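# Carry glass vial to window-side balance, close doors

## Task

Fetch the vial from the shelved bench by the door and take it to the balance on the shelved bench by the window. Set it upright on the balance pan, then close every glass door of the balance. The task fails if the balance is tipped, shifted from its spot or given too much load on its pan. It also fails if the vial ever touches the floor, or if it breaks from a drop of more than a few centimetres or a hard knock. The parked cart, the pedal bin and the stool are free to move. At the end, release the vial and back the robot away. The robot must not fall or be left leaning.

## Robot and tools

ROBOT. A Hello Robot Stretch 3 with a single arm. The base has two drive wheels and cannot move sideways. It is 0.33 m long and 0.34 m wide and spins about a point between the wheels, 0.05 m behind its front edge. A lift rides up a mast, and a telescoping arm reaches out to the robot's RIGHT side, so the gripper is moved forward or back by driving the base. With the arm pulled in and the wrist folded, a spin in place sweeps a 0.28 m radius; an unfolded, level wrist reaches past that. Cameras: head_camera and nav_camera on the head (aimed by head_pan_rad and head_tilt_rad) and wrist_camera on the gripper.

FRAMES. Base frame: origin on the floor between the drive wheels, x ahead, y to the left, z up. hand_pose is reported in it, at the point where the closed fingertips meet. Odometry frame is the base frame as it was at the start. Heading runs -3.142 to 3.142, positive to the left.

execute_actions takes "actions", a list run in order; an empty list only returns the current state and images. Each action may hold "robot", "steps" (1 to 450 control steps, 30 per second) and "until". {"steps": n} alone waits. "robot" is one command object (this robot has only one arm), a list of up to 8 commands run in sequence (a command may be {"pause_s": s}, s at most 15), or {"stop": true}, which brakes everything and clears the queue.
A command may contain:
- "base": exactly one key. {"translate_m": d} is a relative drive of d metres from wherever the base is when the command begins, forward positive, |d| at most 1. {"rotate_rad": a} is a relative spin of a radians, counter-clockwise (left) positive, |a| at most 3.2.
- "joints": absolute targets by name; unnamed joints keep their previous targets. lift_m 0 to 1.1 (arm height on the mast); arm_m 0 to 0.52 (extension); wrist_yaw_rad -1.345 to 4.42 (0 along the arm, positive swings toward the robot's front, 3.0 folded over the base); wrist_pitch_rad -1.57 to 0.451 (0 level, negative tips fingers down); wrist_roll_rad -2.911 to 2.911; gripper_m -0.089 to 0.179 (larger is wider; true fingertip gap is 0.007 less when nearly shut, 0.025 less fully open, zero below 0.007); head_pan_rad -3.953 to 1.73 (0 ahead, positive left, -1.57 looks along the arm); head_tilt_rad -1.53 to 0.419 (negative looks down).
- "contact_limits": {"arm_m": e}, an effort percentage 1 to 100 at which that arm motion halts; lower is softer.
Base and joint motions in one command begin together and keep running across later actions. A new command overrides at once and discards the rest of any older queue. Queued commands advance only after every motion of the previous one ends "done" ("off_target" also counts for gripper_m and base).
"until" ends an action early. {"robot": {"status": "ended"}} fires when nothing reads "moving" and the queue is not "running". Other fields: base_status, refusals, queue, queue_left, x, y, heading, translate_m, rotate_rad and their _goal, and for each joint its reading, _goal and _status, compared with "=", "!=", "<", "<=", ">", ">=" (e.g. "lift_m": [">", 0.3]). {"any": {"status": "ended"}} fires when any one motion ends. An invalid or out-of-range number rejects the whole call.

zoom_image: {"camera": one of head_camera, nav_camera, wrist_camera, "region": [x0, y0, x1, y1]} in pixels of that camera's latest image, origin top-left, at most 504 by 504.

finished_scene: {"scene": current scene number}. Irreversible; only call it once all motion has stopped and the vial sits on the pan with doors shut and the gripper away.

RESULTS. base_status shows progress like "moving (translate_m +0.1200 of +0.3000)". joint_goals, joint_status, measured_speeds, refusals, queue and queue_left follow. Status words: moving, done, off_target (held away from goal, may still push), contact_stop (lift or arm met firm resistance and went slack), time_out, stopped, not_commanded, torque_fault (wrist servo cut out for 10 s; joint limp, goals refused). Lines starting "refused:" or "dropped:" explain rejected goals or cancelled queue items (indices from 0); "replaced:" just reports how a prior motion ended. "robot.on_its_own" reports goals the robot changed itself, slack or off joints, and a base lean of 3 degrees or more. lidar_m: 12 distances in 30-degree sectors, first straight ahead, counting counter-clockwise, in a plane 0.17 m up; blind to glass. wrist_depth_mm and head_depth_mm: 7x7 median depth grids. motor_effort: per-motor percentage with recent peak in brackets; positive pushes toward higher values. base_tilt in degrees (forward, right positive), with a fixed bias up to about 4.

PRACTICE. The base goes fast (0.30 m/s, 1.9 rad/s) only with lift_m under 0.30, arm_m under 0.03 and wrist_yaw_rad over 2.54; otherwise 0.10 m/s, 0.63 rad/s. Fold or unfold the wrist only with lift_m 0.32 to 0.95, wrist_pitch_rad -0.4, roll near 0; once folded the lift may drop to 0.25. With wrist_yaw_rad under -0.4 keep pitch at -0.5 or lower. To grasp, command gripper_m below the vial's width; to release, open at least 0.02 past where the pads made contact. Readings and "done" do not confirm a grip, so check the cameras. Carry the vial low and set it down gently; never let it drop. Avoid pushing the balance or anything rigid, especially with the gripper above about 0.45 m, since the robot can tip; do not push again after a contact_stop. Do not drive while the gripper holds or hooks something fixed. If it snags or leans, reverse the last move in small steps, free the gripper, and lower lift_m to about 0.2 if still tilted. Close the balance doors by gentle nudges with a low contact limit.

Each tool is called after "Call:" in YAML: its name, and indented under it one key for each argument.

## Session

I'll start by looking at the scene.

Call:
execute_actions:
  actions: []

Scene clock: 0.00 s.
robot.base_odometry: x=+0.000 y=+0.000 heading=+0.000 (m, m, rad; robot's odometry frame)
robot.turned_by_wheels: +0.000 (rad since the last result)
robot.turned_by_imu: +0.000 (rad since the last result)
robot.base_tilt: forward=+1.1 right=+0.5 (deg)
robot.lidar_m: 1.89 2.16 1.02 0.99 1.04 2.18 1.36 1.80 2.23 1.71 1.81 2.05
robot.head_depth_mm: 1572 2371 2567 2537 2523 2043 2322 / 1588 2387 2571 2553 2504 2497 2310 / 1601 2413 2582 2551 2503 2498 2261 / 1611 2428 2592 2556 2538 2504 2258 / 1628 2453 2590 2527 2528 2409 2219 / 1722 2509 2556 2564 2072 2360 2210 / 1725 2536 2593 2546 2503 2515 2009
robot.base_status: not_commanded
robot.joint_positions: lift_m=+0.413 arm_m=-0.002 wrist_yaw_rad=+3.026 wrist_pitch_rad=-0.545 wrist_roll_rad=-0.008 gripper_m=+0.037 head_pan_rad=-0.019 head_tilt_rad=+0.003
robot.joint_goals: lift_m=+0.413 arm_m=-0.002 wrist_yaw_rad=+3.026 wrist_pitch_rad=-0.545 wrist_roll_rad=-0.008 gripper_m=+0.037 head_pan_rad=-0.019 head_tilt_rad=+0.003
robot.joint_status: lift_m=not_commanded arm_m=not_commanded wrist_yaw_rad=not_commanded wrist_pitch_rad=not_commanded wrist_roll_rad=not_commanded gripper_m=not_commanded head_pan_rad=not_commanded head_tilt_rad=not_commanded
robot.measured_speeds: translate_m=+0.000 rotate_rad=+0.000 lift_m=+0.000 arm_m=+0.000 wrist_yaw_rad=+0.000 wrist_pitch_rad=+0.000 wrist_roll_rad=+0.000 head_pan_rad=+0.000 head_tilt_rad=+0.000
robot: refusals=0 queue=idle queue_left=0
robot.motor_effort: left_wheel=+0 right_wheel=+0 lift_m=+30 arm_m=+0 wrist_yaw_rad=+0 wrist_pitch_rad=+4 wrist_roll_rad=+0 gripper_m=+0 head_pan_rad=+0 head_tilt_rad=+2 (%)
robot.hand_pose: x=+0.0026 y=+0.0622 z=+0.3980 quat_wxyz=(+0.229, +0.688, +0.152, +0.672) (m; robot's base frame)
robot.wrist_depth_mm: 929 - 956 - - - - / - - - - - - - / 958 947 988 - 978 - - / 788 790 788 834 822 819 838 / 659 676 - 704 705 692 698 / 571 577 - 602 585 606 597 / 502 - - - 516 534 535
pictures: head_camera (sideways: a quarter turn clockwise sets it upright), nav_camera (sideways: a quarter turn counterclockwise sets it upright), wrist_camera
Images, in order (width x height): head_camera 896x504, nav_camera 672x504, wrist_camera 644x364.

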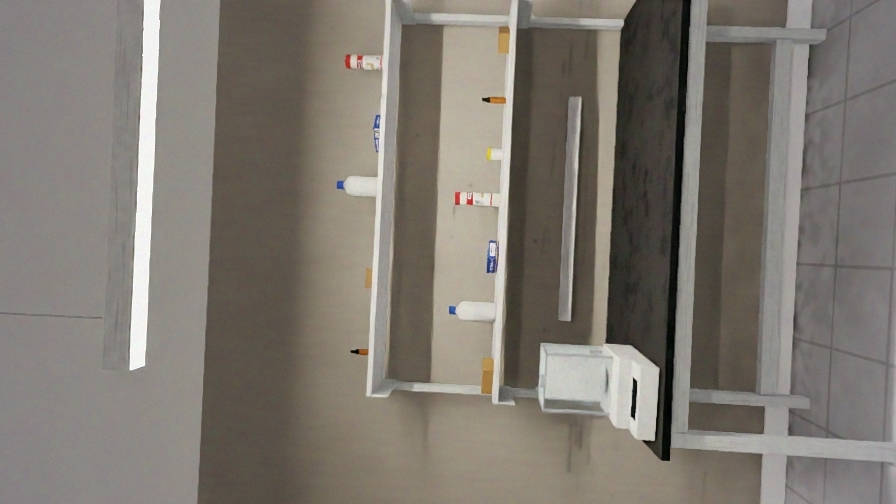

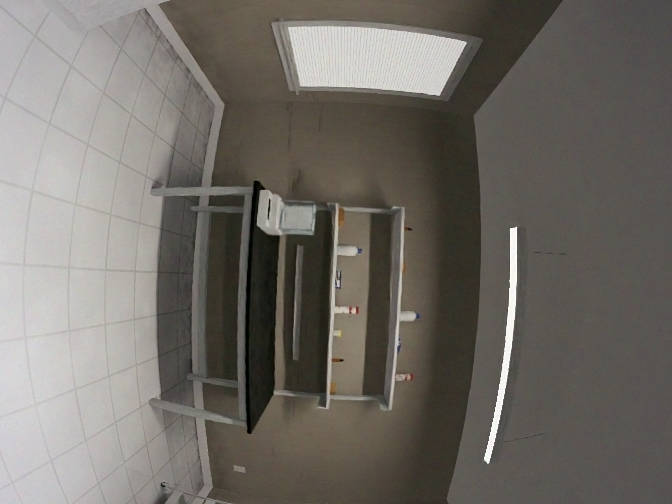

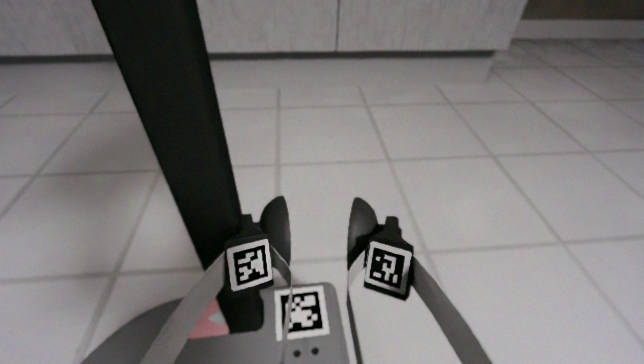

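Call:
zoom_image:
  camera: "head_camera"
  region: [500, 320, 700, 470]

Call:
execute_actions:
  actions:
    - {"robot": {"joints": {"head_pan_rad": -1.57, "head_tilt_rad": -0.3}}, "steps": 150, "until": {"robot": {"status": "ended"}}}

Region (500, 320, 700, 470) of head_camera's 896x504 image, scaled by 2.520, with more detail than that image has; it fills the top 378 rows of this view, and the rest is white.

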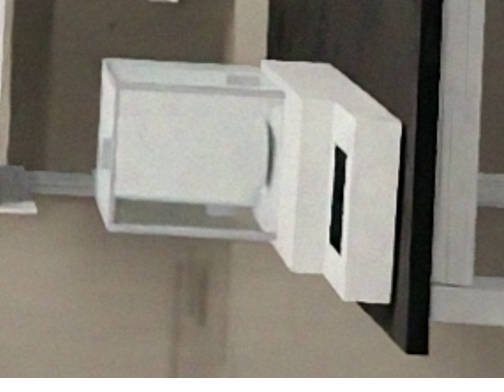

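Scene clock: 2.90 s.
robot.base_odometry: x=+0.000 y=+0.000 heading=+0.000 (m, m, rad; robot's odometry frame)
robot.turned_by_wheels: +0.000 (rad since the last result)
robot.turned_by_imu: +0.000 (rad since the last result)
robot.base_tilt: forward=+1.2 right=+0.4 (deg)
robot.lidar_m: 1.89 2.15 1.01 0.99 1.04 2.18 1.36 1.80 2.22 1.71 1.81 2.05
robot.head_depth_mm: 1829 1944 2052 2130 2242 2021 1557 / 1477 1540 1615 1732 2217 1914 1537 / 1481 1540 1626 1706 1808 1879 1519 / 1483 1556 1628 1731 1807 1883 1513 / 1492 1565 1640 1727 1832 1885 1498 / 1502 1581 1659 1762 1852 1893 1502 / 1908 1983 2102 2216 1920 1867 1481
robot.base_status: not_commanded
robot.joint_positions: lift_m=+0.413 arm_m=-0.002 wrist_yaw_rad=+3.026 wrist_pitch_rad=-0.545 wrist_roll_rad=-0.008 gripper_m=+0.037 head_pan_rad=-1.563 head_tilt_rad=-0.296
robot.joint_goals: lift_m=+0.413 arm_m=-0.002 wrist_yaw_rad=+3.026 wrist_pitch_rad=-0.545 wrist_roll_rad=-0.008 gripper_m=+0.037 head_pan_rad=-1.570 head_tilt_rad=-0.300
robot.joint_status: lift_m=not_commanded arm_m=not_commanded wrist_yaw_rad=not_commanded wrist_pitch_rad=not_commanded wrist_roll_rad=not_commanded gripper_m=not_commanded head_pan_rad=done head_tilt_rad=done
robot.measured_speeds: translate_m=+0.000 rotate_rad=+0.000 lift_m=+0.000 arm_m=+0.000 wrist_yaw_rad=+0.000 wrist_pitch_rad=+0.000 wrist_roll_rad=+0.000 head_pan_rad=+0.000 head_tilt_rad=+0.000
robot: refusals=0 queue=done queue_left=0
robot.motor_effort: left_wheel=+0(0) right_wheel=+0(0) lift_m=+30(30) arm_m=+0(0) wrist_yaw_rad=+0(0) wrist_pitch_rad=+4(4) wrist_roll_rad=+0(0) gripper_m=+0(0) head_pan_rad=-5(46) head_tilt_rad=-1(17) (%)
robot.hand_pose: x=+0.0026 y=+0.0622 z=+0.3980 quat_wxyz=(+0.229, +0.688, +0.152, +0.672) (m; robot's base frame)
robot.wrist_depth_mm: 929 - 980 998 - - - / - - - - - - - / 944 960 987 992 975 - - / 772 797 806 817 803 825 829 / 662 663 - 677 703 696 690 / 571 581 - 600 577 602 589 / 496 - - - 512 516 528
pictures: head_camera (sideways: a quarter turn clockwise sets it upright), nav_camera (sideways: a quarter turn counterclockwise sets it upright), wrist_camera
camera_calibration (this result's frames):
head_camera: T_world_to_cam=[[-0.0403877, 0.264851, -0.963443, 1.26906], [0.999085, 0.024256, -0.0352138, 0.039462], [0.0140429, -0.963984, -0.265589, 0.30354], [0, 0, 0, 1]] pos_world=[0.00756595, -0.0444618, 1.30467]
nav_camera: T_world_to_cam=[[0.048296, -0.310574, 0.949321, -1.19255], [-0.996761, -0.0761786, 0.0257873, 0.0215287], [0.0643091, -0.947492, -0.313247, 0.356392], [0, 0, 0, 1]] pos_world=[0.0561349, -0.0310555, 1.2432]
Images, in order (width x height): head_camera 896x504, nav_camera 672x504, wrist_camera 644x364.

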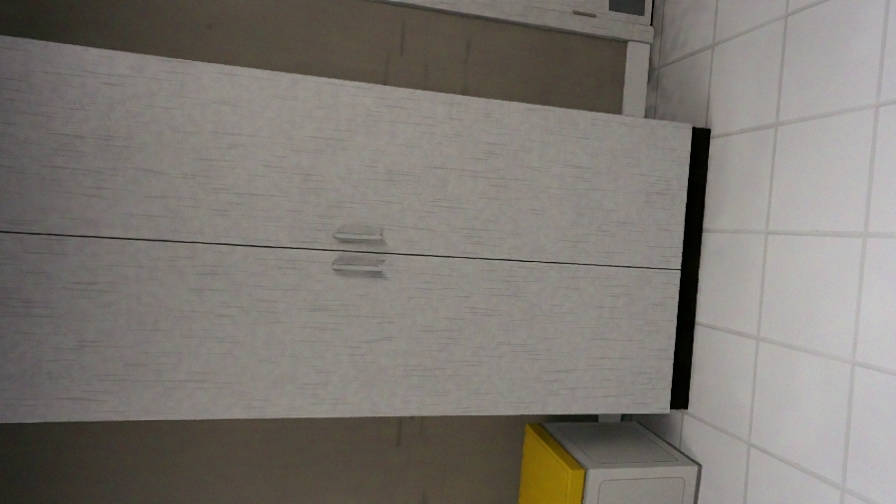

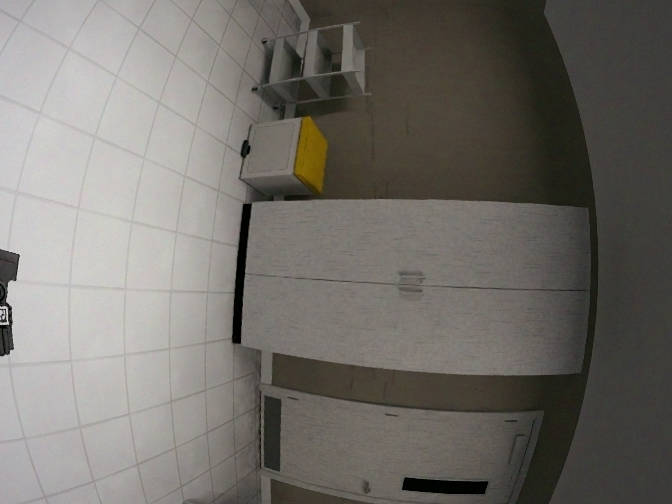

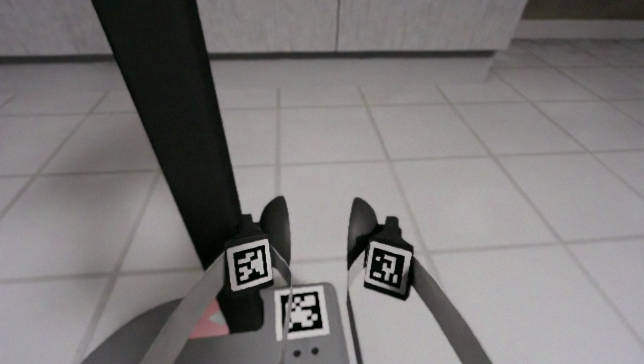

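Call:
execute_actions:
  actions:
    - {"robot": {"joints": {"head_pan_rad": -3.14, "head_tilt_rad": -0.3}}, "steps": 150, "until": {"robot": {"status": "ended"}}}

Scene clock: 5.73 s.
robot.base_odometry: x=+0.000 y=+0.000 heading=+0.000 (m, m, rad; robot's odometry frame)
robot.turned_by_wheels: +0.000 (rad since the last result)
robot.turned_by_imu: +0.000 (rad since the last result)
robot.base_tilt: forward=+1.0 right=+0.7 (deg)
robot.lidar_m: 1.89 2.16 1.01 0.98 1.04 2.18 1.35 1.80 2.23 1.71 1.81 2.06
robot.head_depth_mm: 1825 1908 2007 2086 2223 2020 1560 / 1821 1909 1986 2114 2243 2021 1540 / 1816 1912 2031 1553 2168 1891 1529 / 1807 1937 2003 1692 2237 1981 1505 / 1820 1945 2023 1497 2259 1878 1511 / 1842 1949 2062 1435 1799 1862 1496 / 1846 1950 2054 1580 2278 1900 1481
robot.base_status: not_commanded
robot.joint_positions: lift_m=+0.413 arm_m=-0.002 wrist_yaw_rad=+3.026 wrist_pitch_rad=-0.545 wrist_roll_rad=-0.008 gripper_m=+0.037 head_pan_rad=-3.133 head_tilt_rad=-0.296
robot.joint_goals: lift_m=+0.413 arm_m=-0.002 wrist_yaw_rad=+3.026 wrist_pitch_rad=-0.545 wrist_roll_rad=-0.008 gripper_m=+0.037 head_pan_rad=-3.140 head_tilt_rad=-0.300
robot.joint_status: lift_m=not_commanded arm_m=not_commanded wrist_yaw_rad=not_commanded wrist_pitch_rad=not_commanded wrist_roll_rad=not_commanded gripper_m=not_commanded head_pan_rad=done head_tilt_rad=done
robot.measured_speeds: translate_m=+0.000 rotate_rad=+0.000 lift_m=+0.000 arm_m=+0.000 wrist_yaw_rad=+0.000 wrist_pitch_rad=+0.000 wrist_roll_rad=+0.000 head_pan_rad=+0.000 head_tilt_rad=+0.000
robot: refusals=0 queue=done queue_left=0
robot.motor_effort: left_wheel=+0(0) right_wheel=+0(0) lift_m=+31(31) arm_m=+0(0) wrist_yaw_rad=+1(0) wrist_pitch_rad=+4(4) wrist_roll_rad=+0(0) gripper_m=+0(0) head_pan_rad=-4(47) head_tilt_rad=-1(2) (%)
robot.hand_pose: x=+0.0026 y=+0.0622 z=+0.3980 quat_wxyz=(+0.229, +0.688, +0.152, +0.672) (m; robot's base frame)
robot.wrist_depth_mm: 942 - 979 - 984 - - / - - - - - - - / 929 964 989 - 996 - - / 804 775 807 796 825 840 829 / 659 659 - 669 697 693 703 / 570 574 - 598 575 599 606 / 511 - - - 513 529 520
pictures: head_camera (sideways: a quarter turn clockwise sets it upright), nav_camera (sideways: a quarter turn counterclockwise sets it upright), wrist_camera
camera_calibration (this result's frames):
head_camera: T_world_to_cam=[[0.264953, 0.0405999, -0.963406, 1.26715], [0.0250569, -0.999066, -0.0352116, 0.0454006], [-0.963936, -0.0148106, -0.265723, 0.30968], [0, 0, 0, 1]] pos_world=[-0.038361, -0.00150136, 1.30467]
nav_camera: T_world_to_cam=[[-0.310668, -0.0485446, 0.949278, -1.1903], [-0.0769763, 0.9967, 0.0257778, 0.0159303], [-0.947397, -0.0650636, -0.313379, 0.362736], [0, 0, 0, 1]] pos_world=[-0.0249075, -0.0500596, 1.24319]
wrist_camera: T_world_to_cam=[[0.991281, -0.121432, 0.0511436, -0.0261013], [-0.045928, -0.682242, -0.729682, 0.357105], [0.123499, 0.720972, -0.681871, 0.392797], [0, 0, 0, 1]] pos_world=[-0.00623534, -0.0427335, 0.529745]
Images, in order (width x height): head_camera 896x504, nav_camera 672x504, wrist_camera 644x364.

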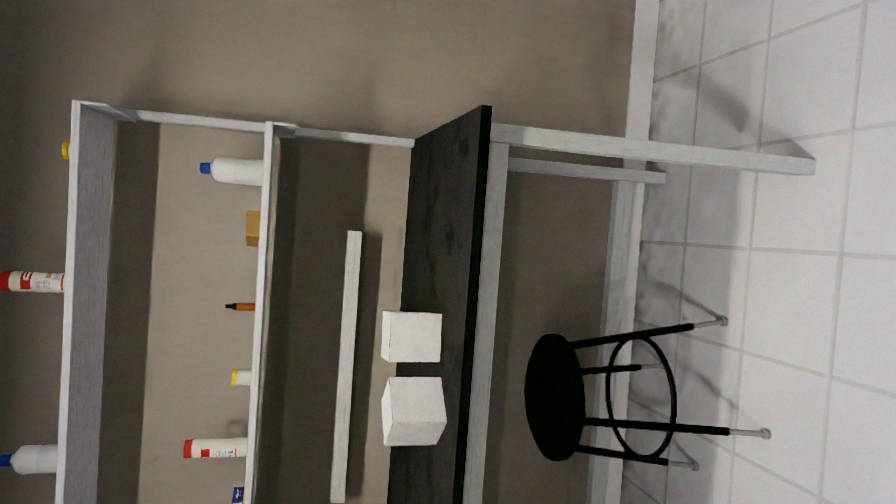

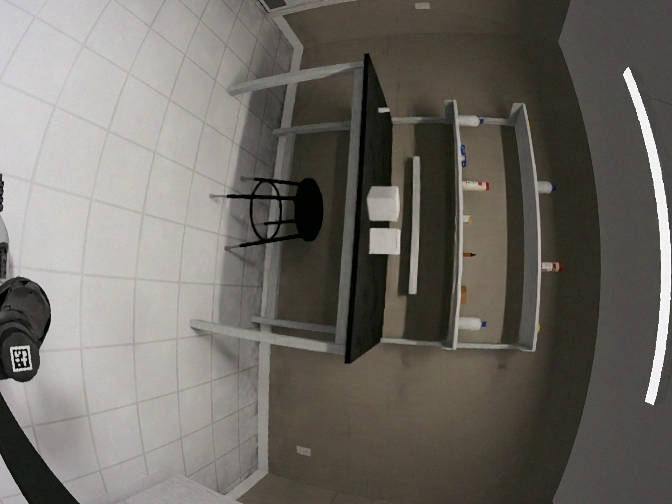

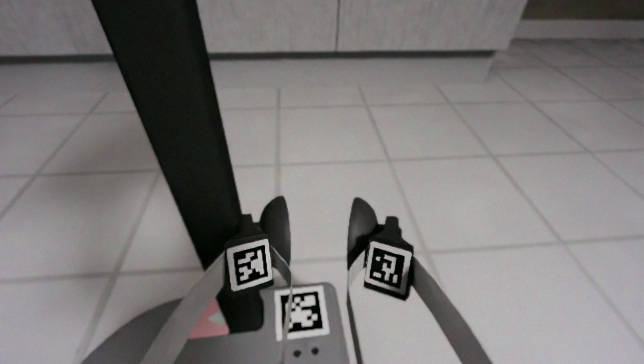

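Call:
execute_actions:
  actions:
    - {"robot": {"joints": {"head_pan_rad": -2.65, "head_tilt_rad": -0.25}}, "steps": 150, "until": {"robot": {"status": "ended"}}}

Scene clock: 7.70 s.
robot.base_odometry: x=+0.000 y=+0.000 heading=+0.000 (m, m, rad; robot's odometry frame)
robot.turned_by_wheels: +0.000 (rad since the last result)
robot.turned_by_imu: +0.000 (rad since the last result)
robot.base_tilt: forward=+1.1 right=+0.6 (deg)
robot.lidar_m: 1.89 2.16 1.02 0.99 1.04 2.18 1.36 1.81 2.22 1.71 1.81 2.05
robot.head_depth_mm: 1834 1892 1962 1492 2066 2038 1610 / 1904 2013 2051 1459 1807 2018 1583 / 2072 2110 2191 1793 2330 1978 1586 / 2179 2229 2299 2008 2486 2069 1552 / 2317 2421 2498 2497 2696 2050 1561 / 2468 2567 2716 2797 2561 1955 1551 / 2421 2512 2589 2723 2725 1999 1537
robot.base_status: not_commanded
robot.joint_positions: lift_m=+0.413 arm_m=-0.002 wrist_yaw_rad=+3.026 wrist_pitch_rad=-0.545 wrist_roll_rad=-0.008 gripper_m=+0.037 head_pan_rad=-2.657 head_tilt_rad=-0.261
robot.joint_goals: lift_m=+0.413 arm_m=-0.002 wrist_yaw_rad=+3.026 wrist_pitch_rad=-0.545 wrist_roll_rad=-0.008 gripper_m=+0.037 head_pan_rad=-2.650 head_tilt_rad=-0.250
robot.joint_status: lift_m=not_commanded arm_m=not_commanded wrist_yaw_rad=not_commanded wrist_pitch_rad=not_commanded wrist_roll_rad=not_commanded gripper_m=not_commanded head_pan_rad=done head_tilt_rad=done
robot.measured_speeds: translate_m=+0.000 rotate_rad=+0.000 lift_m=+0.000 arm_m=+0.000 wrist_yaw_rad=+0.000 wrist_pitch_rad=+0.000 wrist_roll_rad=+0.000 head_pan_rad=+0.000 head_tilt_rad=+0.000
robot: refusals=0 queue=done queue_left=0
robot.motor_effort: left_wheel=+0(0) right_wheel=+0(0) lift_m=+30(30) arm_m=+0(0) wrist_yaw_rad=+1(1) wrist_pitch_rad=+4(4) wrist_roll_rad=+0(0) gripper_m=+1(0) head_pan_rad=+4(35) head_tilt_rad=+4(6) (%)
robot.hand_pose: x=+0.0026 y=+0.0622 z=+0.3980 quat_wxyz=(+0.229, +0.688, +0.152, +0.672) (m; robot's base frame)
robot.wrist_depth_mm: 908 - 968 - - - - / - - - - - - - / 947 994 - - - - - / 788 786 780 783 830 812 798 / 648 670 - 679 683 692 697 / 567 584 - 600 570 593 601 / 509 - - - 510 529 525
pictures: head_camera (sideways: a quarter turn clockwise sets it upright), nav_camera (sideways: a quarter turn counterclockwise sets it upright), wrist_camera
camera_calibration (this result's frames):
head_camera: T_world_to_cam=[[0.186624, 0.141425, -0.972199, 1.27912], [0.478542, -0.877336, -0.0357645, 0.0433559], [-0.858003, -0.458564, -0.23141, 0.264373], [0, 0, 0, 1]] pos_world=[-0.0326283, -0.0216301, 1.30629]
nav_camera: T_world_to_cam=[[-0.224046, -0.169637, 0.959701, -1.20444], [-0.523885, 0.851323, 0.0281764, 0.0155326], [-0.821795, -0.49646, -0.279606, 0.318014], [0, 0, 0, 1]] pos_world=[-0.000371455, -0.0596595, 1.24439]
wrist_camera: T_world_to_cam=[[0.991281, -0.121432, 0.0511436, -0.0261013], [-0.045928, -0.682242, -0.729682, 0.357105], [0.123499, 0.720972, -0.681871, 0.392797], [0, 0, 0, 1]] pos_world=[-0.00623534, -0.0427335, 0.529745]
Images, in order (width x height): head_camera 896x504, nav_camera 672x504, wrist_camera 644x364.

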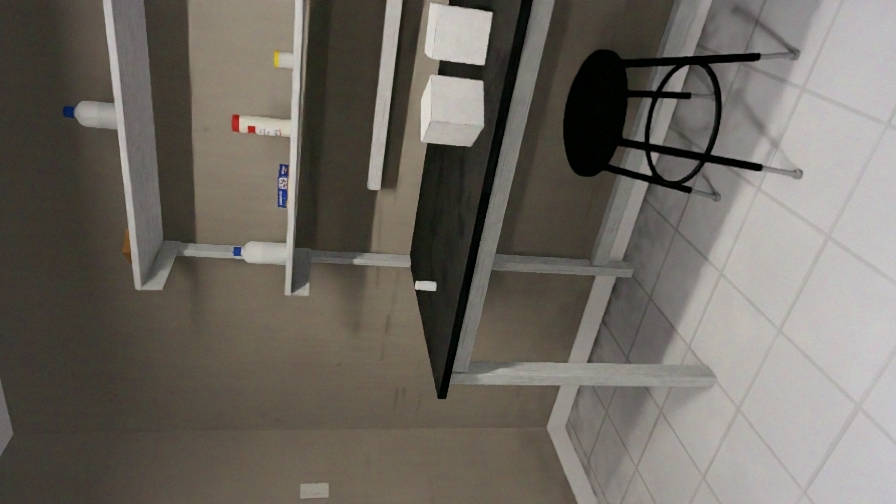

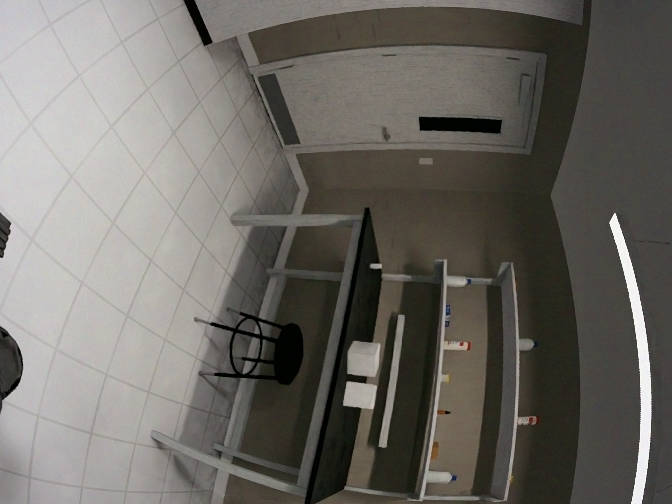

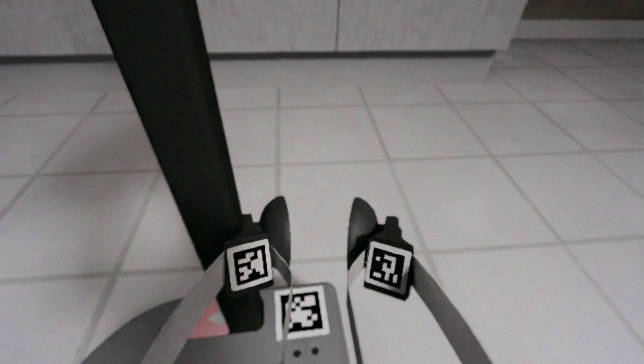

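Call:
zoom_image:
  camera: "head_camera"
  region: [380, 250, 480, 320]

Region (380, 250, 480, 320) of head_camera's 896x504 image, scaled by 5.040, with more detail than that image has; it fills the top 353 rows of this view, and the rest is white.

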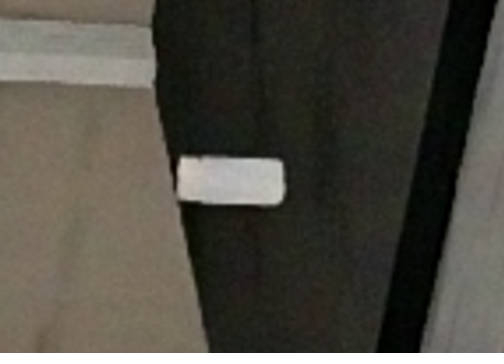

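Call:
execute_actions:
  actions:
    - {"robot": {"joints": {"lift_m": 0.27, "head_pan_rad": -1.57, "head_tilt_rad": -0.5}}, "steps": 150, "until": {"robot": {"lift_m": ["<", 0.295]}}}
    - {"robot": [{"base": {"rotate_rad": -2.28}}, {"base": {"translate_m": 1.0}}], "steps": 450, "until": {"robot": {"status": "ended"}}}
    - {"robot": {"base": {"translate_m": 0.305}, "joints": {"lift_m": 0.9, "wrist_pitch_rad": -0.4}}, "steps": 300, "until": {"robot": {"base_status": ["!=", "moving"]}}}
    - {"robot": {"base": {"rotate_rad": 0.71}}, "steps": 300, "until": {"robot": {"status": "ended"}}}

Scene clock: 57.13 s.
robot.base_odometry: x=-0.850 y=-0.991 heading=-1.570 (m, m, rad; robot's odometry frame)
robot.turned_by_wheels: -1.570 (rad since the last result)
robot.turned_by_imu: -1.576 (rad since the last result)
robot.base_tilt: forward=+1.0 right=+0.4 (deg)
robot.lidar_m: 1.12 0.82 1.02 2.65 3.42 2.06 2.01 1.11 0.82 0.58 0.59 1.16
robot.head_depth_mm: 1050 1163 1248 907 657 1513 - / 1056 1166 1257 887 653 1536 - / 1056 1166 1260 876 664 1537 1339 / 958 1172 1259 826 661 1528 1352 / 1009 1173 1256 850 668 1548 1354 / 1094 1193 1300 954 665 775 1206 / 1106 1192 1311 1445 1593 1537 1263
robot.base_status: done (rotate_rad +0.7098 of +0.7100)
robot.joint_positions: lift_m=+0.900 arm_m=-0.002 wrist_yaw_rad=+3.026 wrist_pitch_rad=-0.418 wrist_roll_rad=-0.008 gripper_m=+0.037 head_pan_rad=-1.577 head_tilt_rad=-0.494
robot.joint_goals: lift_m=+0.900 arm_m=-0.002 wrist_yaw_rad=+3.026 wrist_pitch_rad=-0.400 wrist_roll_rad=-0.008 gripper_m=+0.037 head_pan_rad=-1.570 head_tilt_rad=-0.500
robot.joint_status: lift_m=done arm_m=not_commanded wrist_yaw_rad=not_commanded wrist_pitch_rad=done wrist_roll_rad=not_commanded gripper_m=not_commanded head_pan_rad=done head_tilt_rad=done
robot.measured_speeds: translate_m=+0.000 rotate_rad=+0.000 lift_m=+0.000 arm_m=+0.000 wrist_yaw_rad=+0.000 wrist_pitch_rad=+0.000 wrist_roll_rad=+0.000 head_pan_rad=+0.000 head_tilt_rad=+0.000
robot: refusals=0 queue=done queue_left=0
robot.motor_effort: left_wheel=-4(12) right_wheel=+3(6) lift_m=+38(41) arm_m=+0(0) wrist_yaw_rad=+1(1) wrist_pitch_rad=+5(9) wrist_roll_rad=+0(0) gripper_m=+0(0) head_pan_rad=+3(41) head_tilt_rad=-2(14) (%)
robot.hand_pose: x=+0.0047 y=+0.0798 z=+0.9123 quat_wxyz=(+0.187, +0.696, +0.108, +0.685) (m; robot's base frame)
robot.wrist_depth_mm: - - - - - - 714 / - - - - - - 723 / - - - - - - 742 / - - - - - - 740 / - - - - - - 796 / - - - - - - 940 / - - - - - - -
pictures: head_camera (sideways: a quarter turn clockwise sets it upright), nav_camera (sideways: a quarter turn counterclockwise sets it upright), wrist_camera
camera_calibration (this result's frames):
head_camera: T_world_to_cam=[[-0.0356142, 0.449927, -0.892355, 1.17624], [0.999365, 0.0169714, -0.0313279, 0.0343927], [0.00104922, -0.892904, -0.450246, 0.54393], [0, 0, 0, 1]] pos_world=[0.00694931, -0.0441299, 1.2956]
nav_camera: T_world_to_cam=[[0.0429072, -0.492078, 0.869493, -1.08835], [-0.997746, -0.0660478, 0.0118573, 0.0396749], [0.0515934, -0.868042, -0.493803, 0.591429], [0, 0, 0, 1]] pos_world=[0.0557698, -0.0195484, 1.23789]
wrist_camera: T_world_to_cam=[[0.990554, -0.1277, 0.0499593, -0.0506917], [-0.0345889, -0.585243, -0.81012, 0.810045], [0.13269, 0.80074, -0.584131, 0.634965], [0, 0, 0, 1]] pos_world=[-0.00602229, -0.0408426, 1.02967]
Images, in order (width x height): head_camera 896x504, nav_camera 672x504, wrist_camera 644x364.

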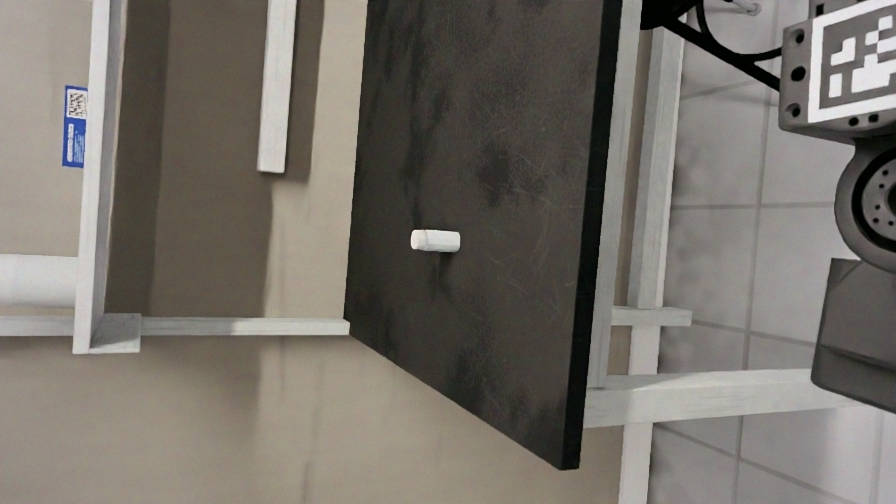

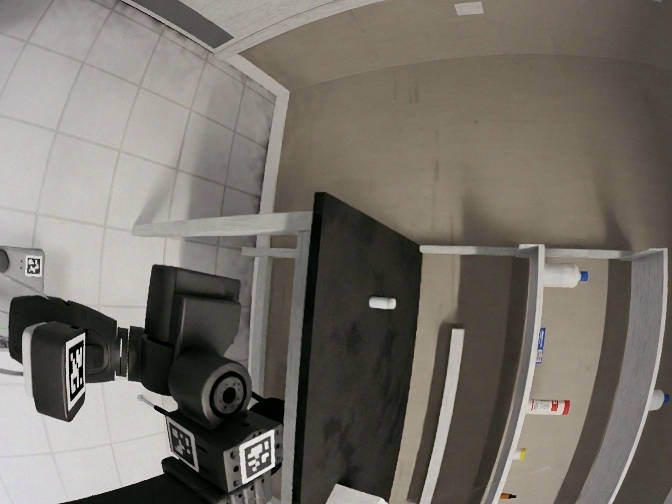

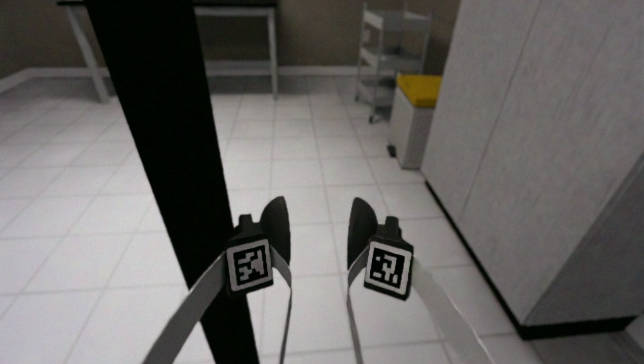

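Call:
execute_actions:
  actions:
    - {"robot": {"joints": {"wrist_yaw_rad": 0.0, "gripper_m": 0.12}}, "steps": 300, "until": {"robot": {"wrist_yaw_rad": ["<", 1.3]}}}
    - {"robot": {"joints": {"wrist_pitch_rad": 0.0, "wrist_roll_rad": 0.0}}, "steps": 300, "until": {"robot": {"status": "ended"}}}

Scene clock: 61.73 s.
robot.base_odometry: x=-0.850 y=-0.991 heading=-1.570 (m, m, rad; robot's odometry frame)
robot.turned_by_wheels: +0.000 (rad since the last result)
robot.turned_by_imu: +0.000 (rad since the last result)
robot.base_tilt: forward=+1.0 right=+0.6 (deg)
robot.lidar_m: 1.12 0.82 1.03 2.66 3.43 2.06 2.01 1.11 0.82 0.58 0.59 1.16
robot.head_depth_mm: 1052 1157 1247 903 658 1522 - / 1052 1161 1258 886 650 1543 - / 1056 1171 1260 874 665 1520 - / 959 1180 1250 826 662 - - / 1009 1172 1258 852 657 1565 1287 / 1096 1193 1312 951 665 775 969 / 1103 1199 1309 1445 1581 1551 1263
robot.base_status: done (rotate_rad +0.7098 of +0.7100)
robot.joint_positions: lift_m=+0.900 arm_m=-0.002 wrist_yaw_rad=+0.003 wrist_pitch_rad=-0.023 wrist_roll_rad=-0.005 gripper_m=+0.120 head_pan_rad=-1.577 head_tilt_rad=-0.494
robot.joint_goals: lift_m=+0.900 arm_m=-0.002 wrist_yaw_rad=+0.000 wrist_pitch_rad=+0.000 wrist_roll_rad=+0.000 gripper_m=+0.120 head_pan_rad=-1.570 head_tilt_rad=-0.500
robot.joint_status: lift_m=done arm_m=not_commanded wrist_yaw_rad=done wrist_pitch_rad=done wrist_roll_rad=done gripper_m=done head_pan_rad=done head_tilt_rad=done
robot.measured_speeds: translate_m=+0.000 rotate_rad=+0.000 lift_m=+0.000 arm_m=+0.000 wrist_yaw_rad=+0.000 wrist_pitch_rad=+0.000 wrist_roll_rad=+0.000 head_pan_rad=+0.000 head_tilt_rad=+0.000
robot: refusals=0 queue=done queue_left=0
robot.motor_effort: left_wheel=-4(4) right_wheel=+3(3) lift_m=+38(38) arm_m=+0(0) wrist_yaw_rad=-3(2) wrist_pitch_rad=+6(8) wrist_roll_rad=+3(3) gripper_m=+1(81) head_pan_rad=+4(4) head_tilt_rad=-2(2) (%)
robot.hand_pose: x=-0.0207 y=-0.3987 z=+1.0085 quat_wxyz=(+0.709, +0.009, -0.705, -0.007) (m; robot's base frame)
robot.wrist_depth_mm: - - - - - - - / - - - - - - - / - - - - - - - / - - 847 724 770 763 812 / - - 418 411 418 430 434 / - 346 331 332 320 321 318 / - - - - - 753 690
pictures: head_camera (sideways: a quarter turn clockwise sets it upright), nav_camera (sideways: a quarter turn counterclockwise sets it upright), wrist_camera
camera_calibration (this result's frames):
head_camera: T_world_to_cam=[[-0.0356142, 0.449927, -0.892355, 1.17624], [0.999365, 0.0169715, -0.0313279, 0.0343927], [0.00104933, -0.892904, -0.450246, 0.54393], [0, 0, 0, 1]] pos_world=[0.00694932, -0.0441299, 1.2956]
nav_camera: T_world_to_cam=[[0.0429073, -0.492078, 0.869493, -1.08835], [-0.997746, -0.0660479, 0.0118573, 0.0396749], [0.0515935, -0.868042, -0.493803, 0.591429], [0, 0, 0, 1]] pos_world=[0.0557698, -0.0195484, 1.23789]
wrist_camera: T_world_to_cam=[[-0.998887, 0.0275163, 0.0383209, -0.0590143], [-0.0310644, 0.227701, -0.973235, 1.09582], [-0.0355056, -0.973342, -0.226593, 0.00624752], [0, 0, 0, 1]] pos_world=[-0.0246859, -0.241814, 1.07017]
Images, in order (width x height): head_camera 896x504, nav_camera 672x504, wrist_camera 644x364.

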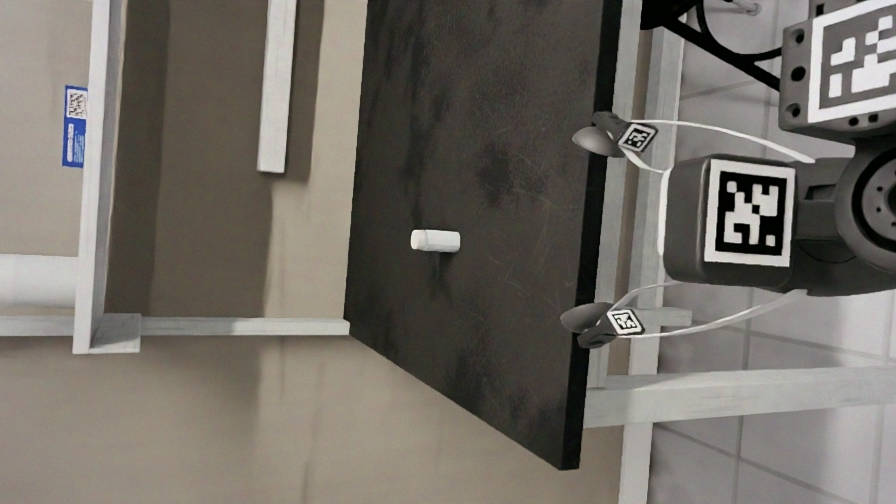

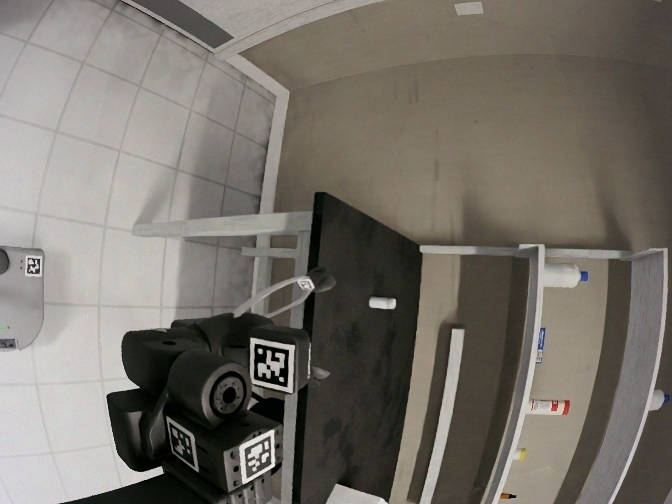

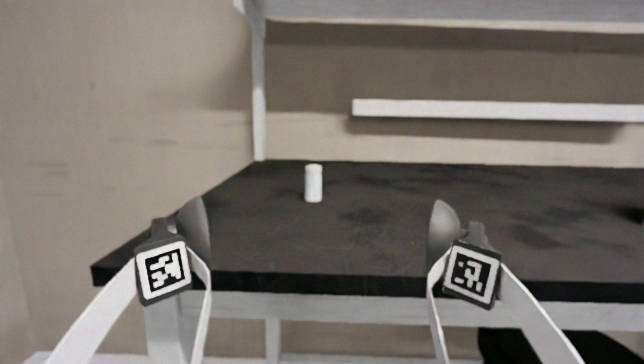

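Call:
execute_actions:
  actions:
    - {"robot": {"joints": {"lift_m": 0.835, "arm_m": 0.30, "head_tilt_rad": -0.55}}, "steps": 300, "until": {"robot": {"status": "ended"}}}

Scene clock: 76.27 s.
robot.base_odometry: x=-0.850 y=-0.991 heading=-1.570 (m, m, rad; robot's odometry frame)
robot.turned_by_wheels: +0.000 (rad since the last result)
robot.turned_by_imu: +0.006 (rad since the last result)
robot.base_tilt: forward=+0.6 right=-0.1 (deg)
robot.lidar_m: 1.12 0.82 1.03 2.66 3.43 2.07 2.00 1.11 0.82 0.58 0.59 1.16
robot.head_depth_mm: 1060 1156 1249 827 660 - - / 1053 1162 1241 864 - 1490 1272 / 1080 1175 1250 903 - 1538 1266 / 1072 1198 1262 845 1575 1531 1262 / 1069 1185 1236 785 695 1528 1260 / 1110 1213 1332 780 704 845 1159 / 1117 1218 1340 1484 1688 1498 1239
robot.base_status: done (rotate_rad +0.7099 of +0.7100)
robot.joint_positions: lift_m=+0.835 arm_m=+0.298 wrist_yaw_rad=-0.003 wrist_pitch_rad=-0.079 wrist_roll_rad=-0.001 gripper_m=+0.120 head_pan_rad=-1.577 head_tilt_rad=-0.544
robot.joint_goals: lift_m=+0.835 arm_m=+0.300 wrist_yaw_rad=+0.000 wrist_pitch_rad=+0.000 wrist_roll_rad=+0.000 gripper_m=+0.120 head_pan_rad=-1.570 head_tilt_rad=-0.550
robot.joint_status: lift_m=done arm_m=done wrist_yaw_rad=done wrist_pitch_rad=done wrist_roll_rad=done gripper_m=done head_pan_rad=done head_tilt_rad=done
robot.measured_speeds: translate_m=+0.000 rotate_rad=+0.000 lift_m=+0.000 arm_m=+0.000 wrist_yaw_rad=+0.000 wrist_pitch_rad=+0.000 wrist_roll_rad=+0.000 head_pan_rad=+0.000 head_tilt_rad=+0.000
robot: refusals=0 queue=done queue_left=0
robot.on_its_own: arm_m is at rest, and its effort (+28) is outside its rest range (-14 to +14)
robot.motor_effort: left_wheel=-4(5) right_wheel=+1(3) lift_m=+23(39) arm_m=+28(30) wrist_yaw_rad=+3(3) wrist_pitch_rad=+23(23) wrist_roll_rad=+1(3) gripper_m=+0(0) head_pan_rad=+3(3) head_tilt_rad=-2(6) (%)
robot.hand_pose: x=-0.0223 y=-0.6964 z=+0.9299 quat_wxyz=(+0.707, +0.027, -0.706, -0.029) (m; robot's base frame)
robot.wrist_depth_mm: 737 751 709 734 732 729 722 / 759 774 753 776 777 765 767 / 809 808 780 789 795 782 778 / 854 334 342 308 351 353 356 / 210 219 214 214 216 216 218 / 153 150 155 155 157 161 158 / - 121 122 122 123 123 123
pictures: head_camera (sideways: a quarter turn clockwise sets it upright), nav_camera (sideways: a quarter turn counterclockwise sets it upright), wrist_camera
camera_calibration (this result's frames):
head_camera: T_world_to_cam=[[-0.0353597, 0.493411, -0.869077, 1.14588], [0.999374, 0.0184919, -0.0301624, 0.0328733], [0.00118842, -0.8696, -0.493756, 0.600544], [0, 0, 0, 1]] pos_world=[0.00695157, -0.0437644, 1.29337]
nav_camera: T_world_to_cam=[[0.0426598, -0.534383, 0.844165, -1.05532], [-0.997749, -0.0665478, 0.00829434, 0.0443141], [0.051745, -0.842619, -0.536019, 0.646356], [0, 0, 0, 1]] pos_world=[0.0557886, -0.0163655, 1.23696]
wrist_camera: T_world_to_cam=[[-0.998838, 0.0318663, 0.0361476, -0.0443447], [-0.0257173, 0.281866, -0.959109, 1.11171], [-0.0407521, -0.958924, -0.280719, -0.241136], [0, 0, 0, 1]] pos_world=[-0.0255298, -0.54317, 1.00016]
Images, in order (width x height): head_camera 896x504, nav_camera 672x504, wrist_camera 644x364.

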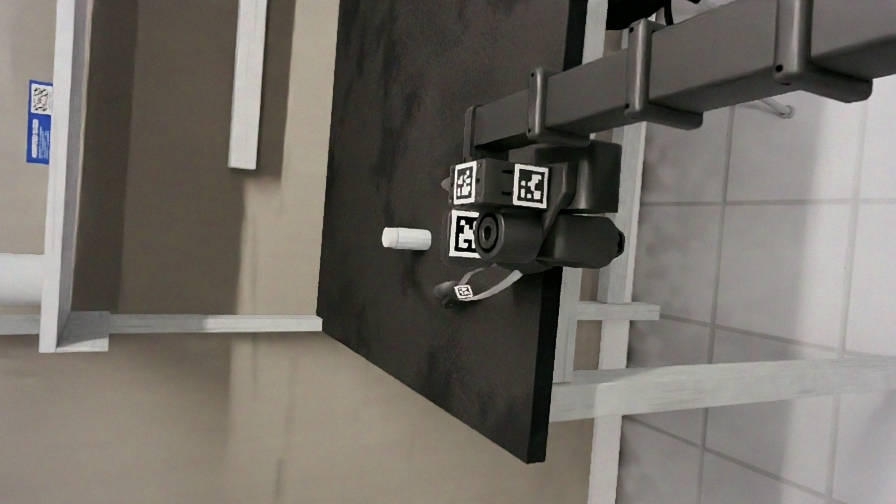

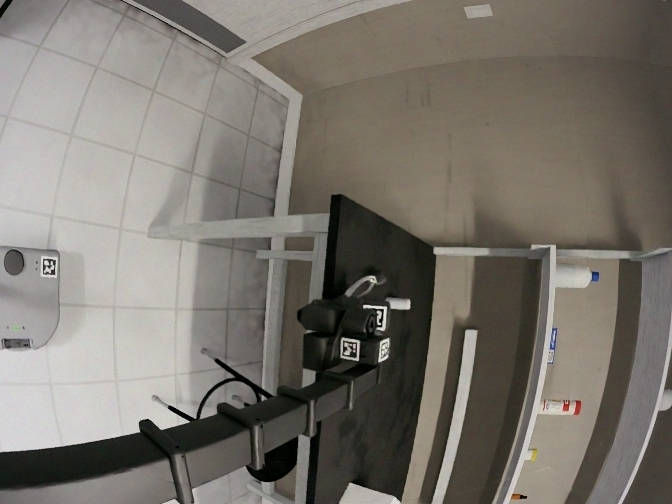

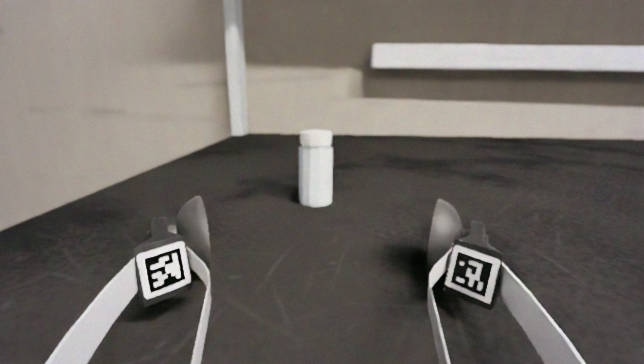

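Call:
execute_actions:
  actions:
    - {"robot": {"joints": {"arm_m": 0.27}}, "steps": 100, "until": {"robot": {"status": "ended"}}}
    - {"robot": {"joints": {"lift_m": 0.90, "wrist_pitch_rad": -0.3}}, "steps": 150, "until": {"robot": {"status": "ended"}}}
    - {"robot": {"joints": {"arm_m": 0.37}}, "steps": 150, "until": {"robot": {"status": "ended"}}}

Scene clock: 87.37 s.
robot.base_odometry: x=-0.850 y=-0.991 heading=-1.570 (m, m, rad; robot's odometry frame)
robot.turned_by_wheels: +0.000 (rad since the last result)
robot.turned_by_imu: -0.007 (rad since the last result)
robot.base_tilt: forward=+1.1 right=+0.4 (deg)
robot.lidar_m: 1.12 0.82 1.03 2.66 3.45 2.06 2.01 1.11 0.82 0.58 0.59 1.16
robot.head_depth_mm: 1041 1147 1225 855 - - 1249 / 1034 1148 1246 - 676 1533 1268 / 1052 1167 1249 - 669 1523 1259 / 1078 1186 1244 738 678 1512 1250 / 1046 1173 1219 769 683 1501 1246 / 1098 1192 1314 759 694 862 990 / 1104 1202 1327 1479 1668 1477 1232
robot.base_status: done (rotate_rad +0.7099 of +0.7100)
robot.joint_positions: lift_m=+0.900 arm_m=+0.370 wrist_yaw_rad=-0.002 wrist_pitch_rad=-0.315 wrist_roll_rad=-0.004 gripper_m=+0.120 head_pan_rad=-1.577 head_tilt_rad=-0.544
robot.joint_goals: lift_m=+0.900 arm_m=+0.370 wrist_yaw_rad=+0.000 wrist_pitch_rad=-0.300 wrist_roll_rad=+0.000 gripper_m=+0.120 head_pan_rad=-1.570 head_tilt_rad=-0.550
robot.joint_status: lift_m=done arm_m=done wrist_yaw_rad=done wrist_pitch_rad=done wrist_roll_rad=done gripper_m=done head_pan_rad=done head_tilt_rad=done
robot.measured_speeds: translate_m=+0.000 rotate_rad=+0.000 lift_m=+0.000 arm_m=+0.000 wrist_yaw_rad=+0.000 wrist_pitch_rad=+0.000 wrist_roll_rad=+0.000 head_pan_rad=+0.000 head_tilt_rad=+0.000
robot: refusals=0 queue=done queue_left=0
robot.motor_effort: left_wheel=-1(8) right_wheel=+1(4) lift_m=+39(39) arm_m=+6(25) wrist_yaw_rad=+1(4) wrist_pitch_rad=+4(37) wrist_roll_rad=+2(2) gripper_m=+0(1) head_pan_rad=+3(3) head_tilt_rad=-1(2) (%)
robot.hand_pose: x=-0.0220 y=-0.7507 z=+0.9362 quat_wxyz=(+0.700, +0.111, -0.697, -0.112) (m; robot's base frame)
robot.wrist_depth_mm: 640 646 627 644 638 638 632 / 688 685 615 626 650 659 658 / 765 388 356 340 371 385 386 / 266 252 257 205 260 263 268 / 193 199 195 199 201 203 204 / 158 156 160 162 162 170 165 / - 134 135 136 136 137 138
pictures: head_camera (sideways: a quarter turn clockwise sets it upright), nav_camera (sideways: a quarter turn counterclockwise sets it upright), wrist_camera
camera_calibration (this result's frames):
head_camera: T_world_to_cam=[[-0.0353588, 0.493719, -0.868902, 1.14565], [0.999374, 0.0185044, -0.0301538, 0.032862], [0.00119101, -0.869425, -0.494064, 0.600945], [0, 0, 0, 1]] pos_world=[0.00695166, -0.0437614, 1.29336]
nav_camera: T_world_to_cam=[[0.042659, -0.534681, 0.843976, -1.05508], [-0.997749, -0.0665525, 0.0082687, 0.0443475], [0.0517476, -0.842429, -0.536317, 0.646744], [0, 0, 0, 1]] pos_world=[0.0557887, -0.0163424, 1.23695]
wrist_camera: T_world_to_cam=[[-0.998812, 0.0208646, 0.0440417, -0.0581922], [-0.0277903, 0.498531, -0.866426, 1.20891], [-0.0400338, -0.866621, -0.497359, -0.0193293], [0, 0, 0, 1]] pos_world=[-0.0253009, -0.618218, 1.04038]
Images, in order (width x height): head_camera 896x504, nav_camera 672x504, wrist_camera 644x364.

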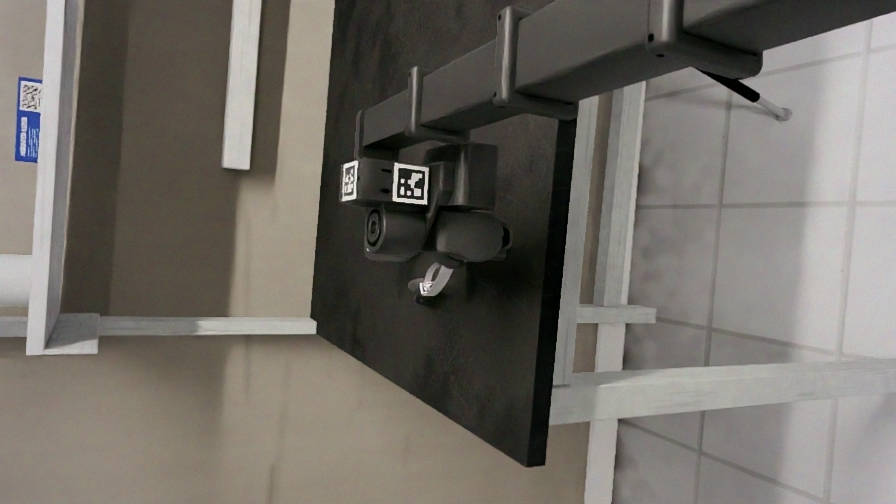

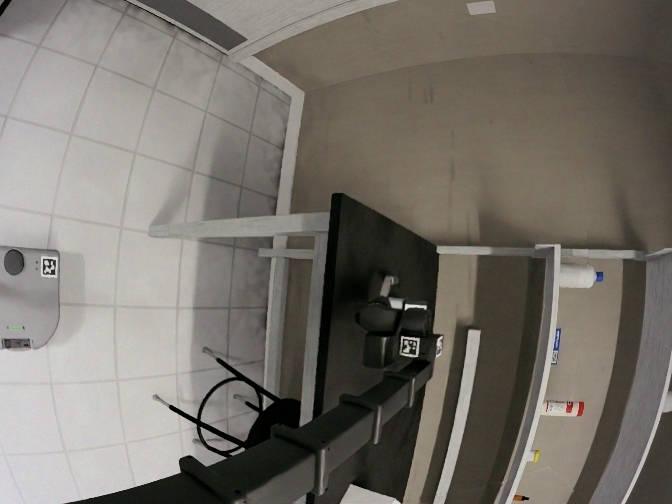

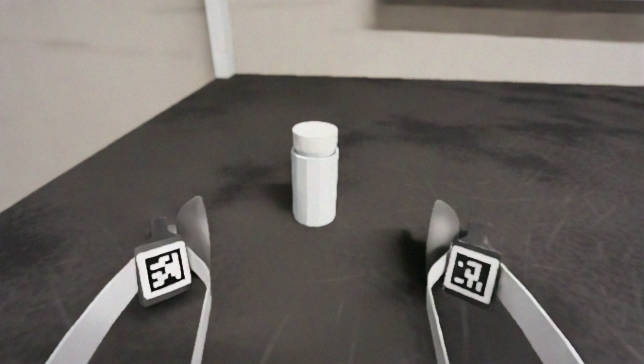

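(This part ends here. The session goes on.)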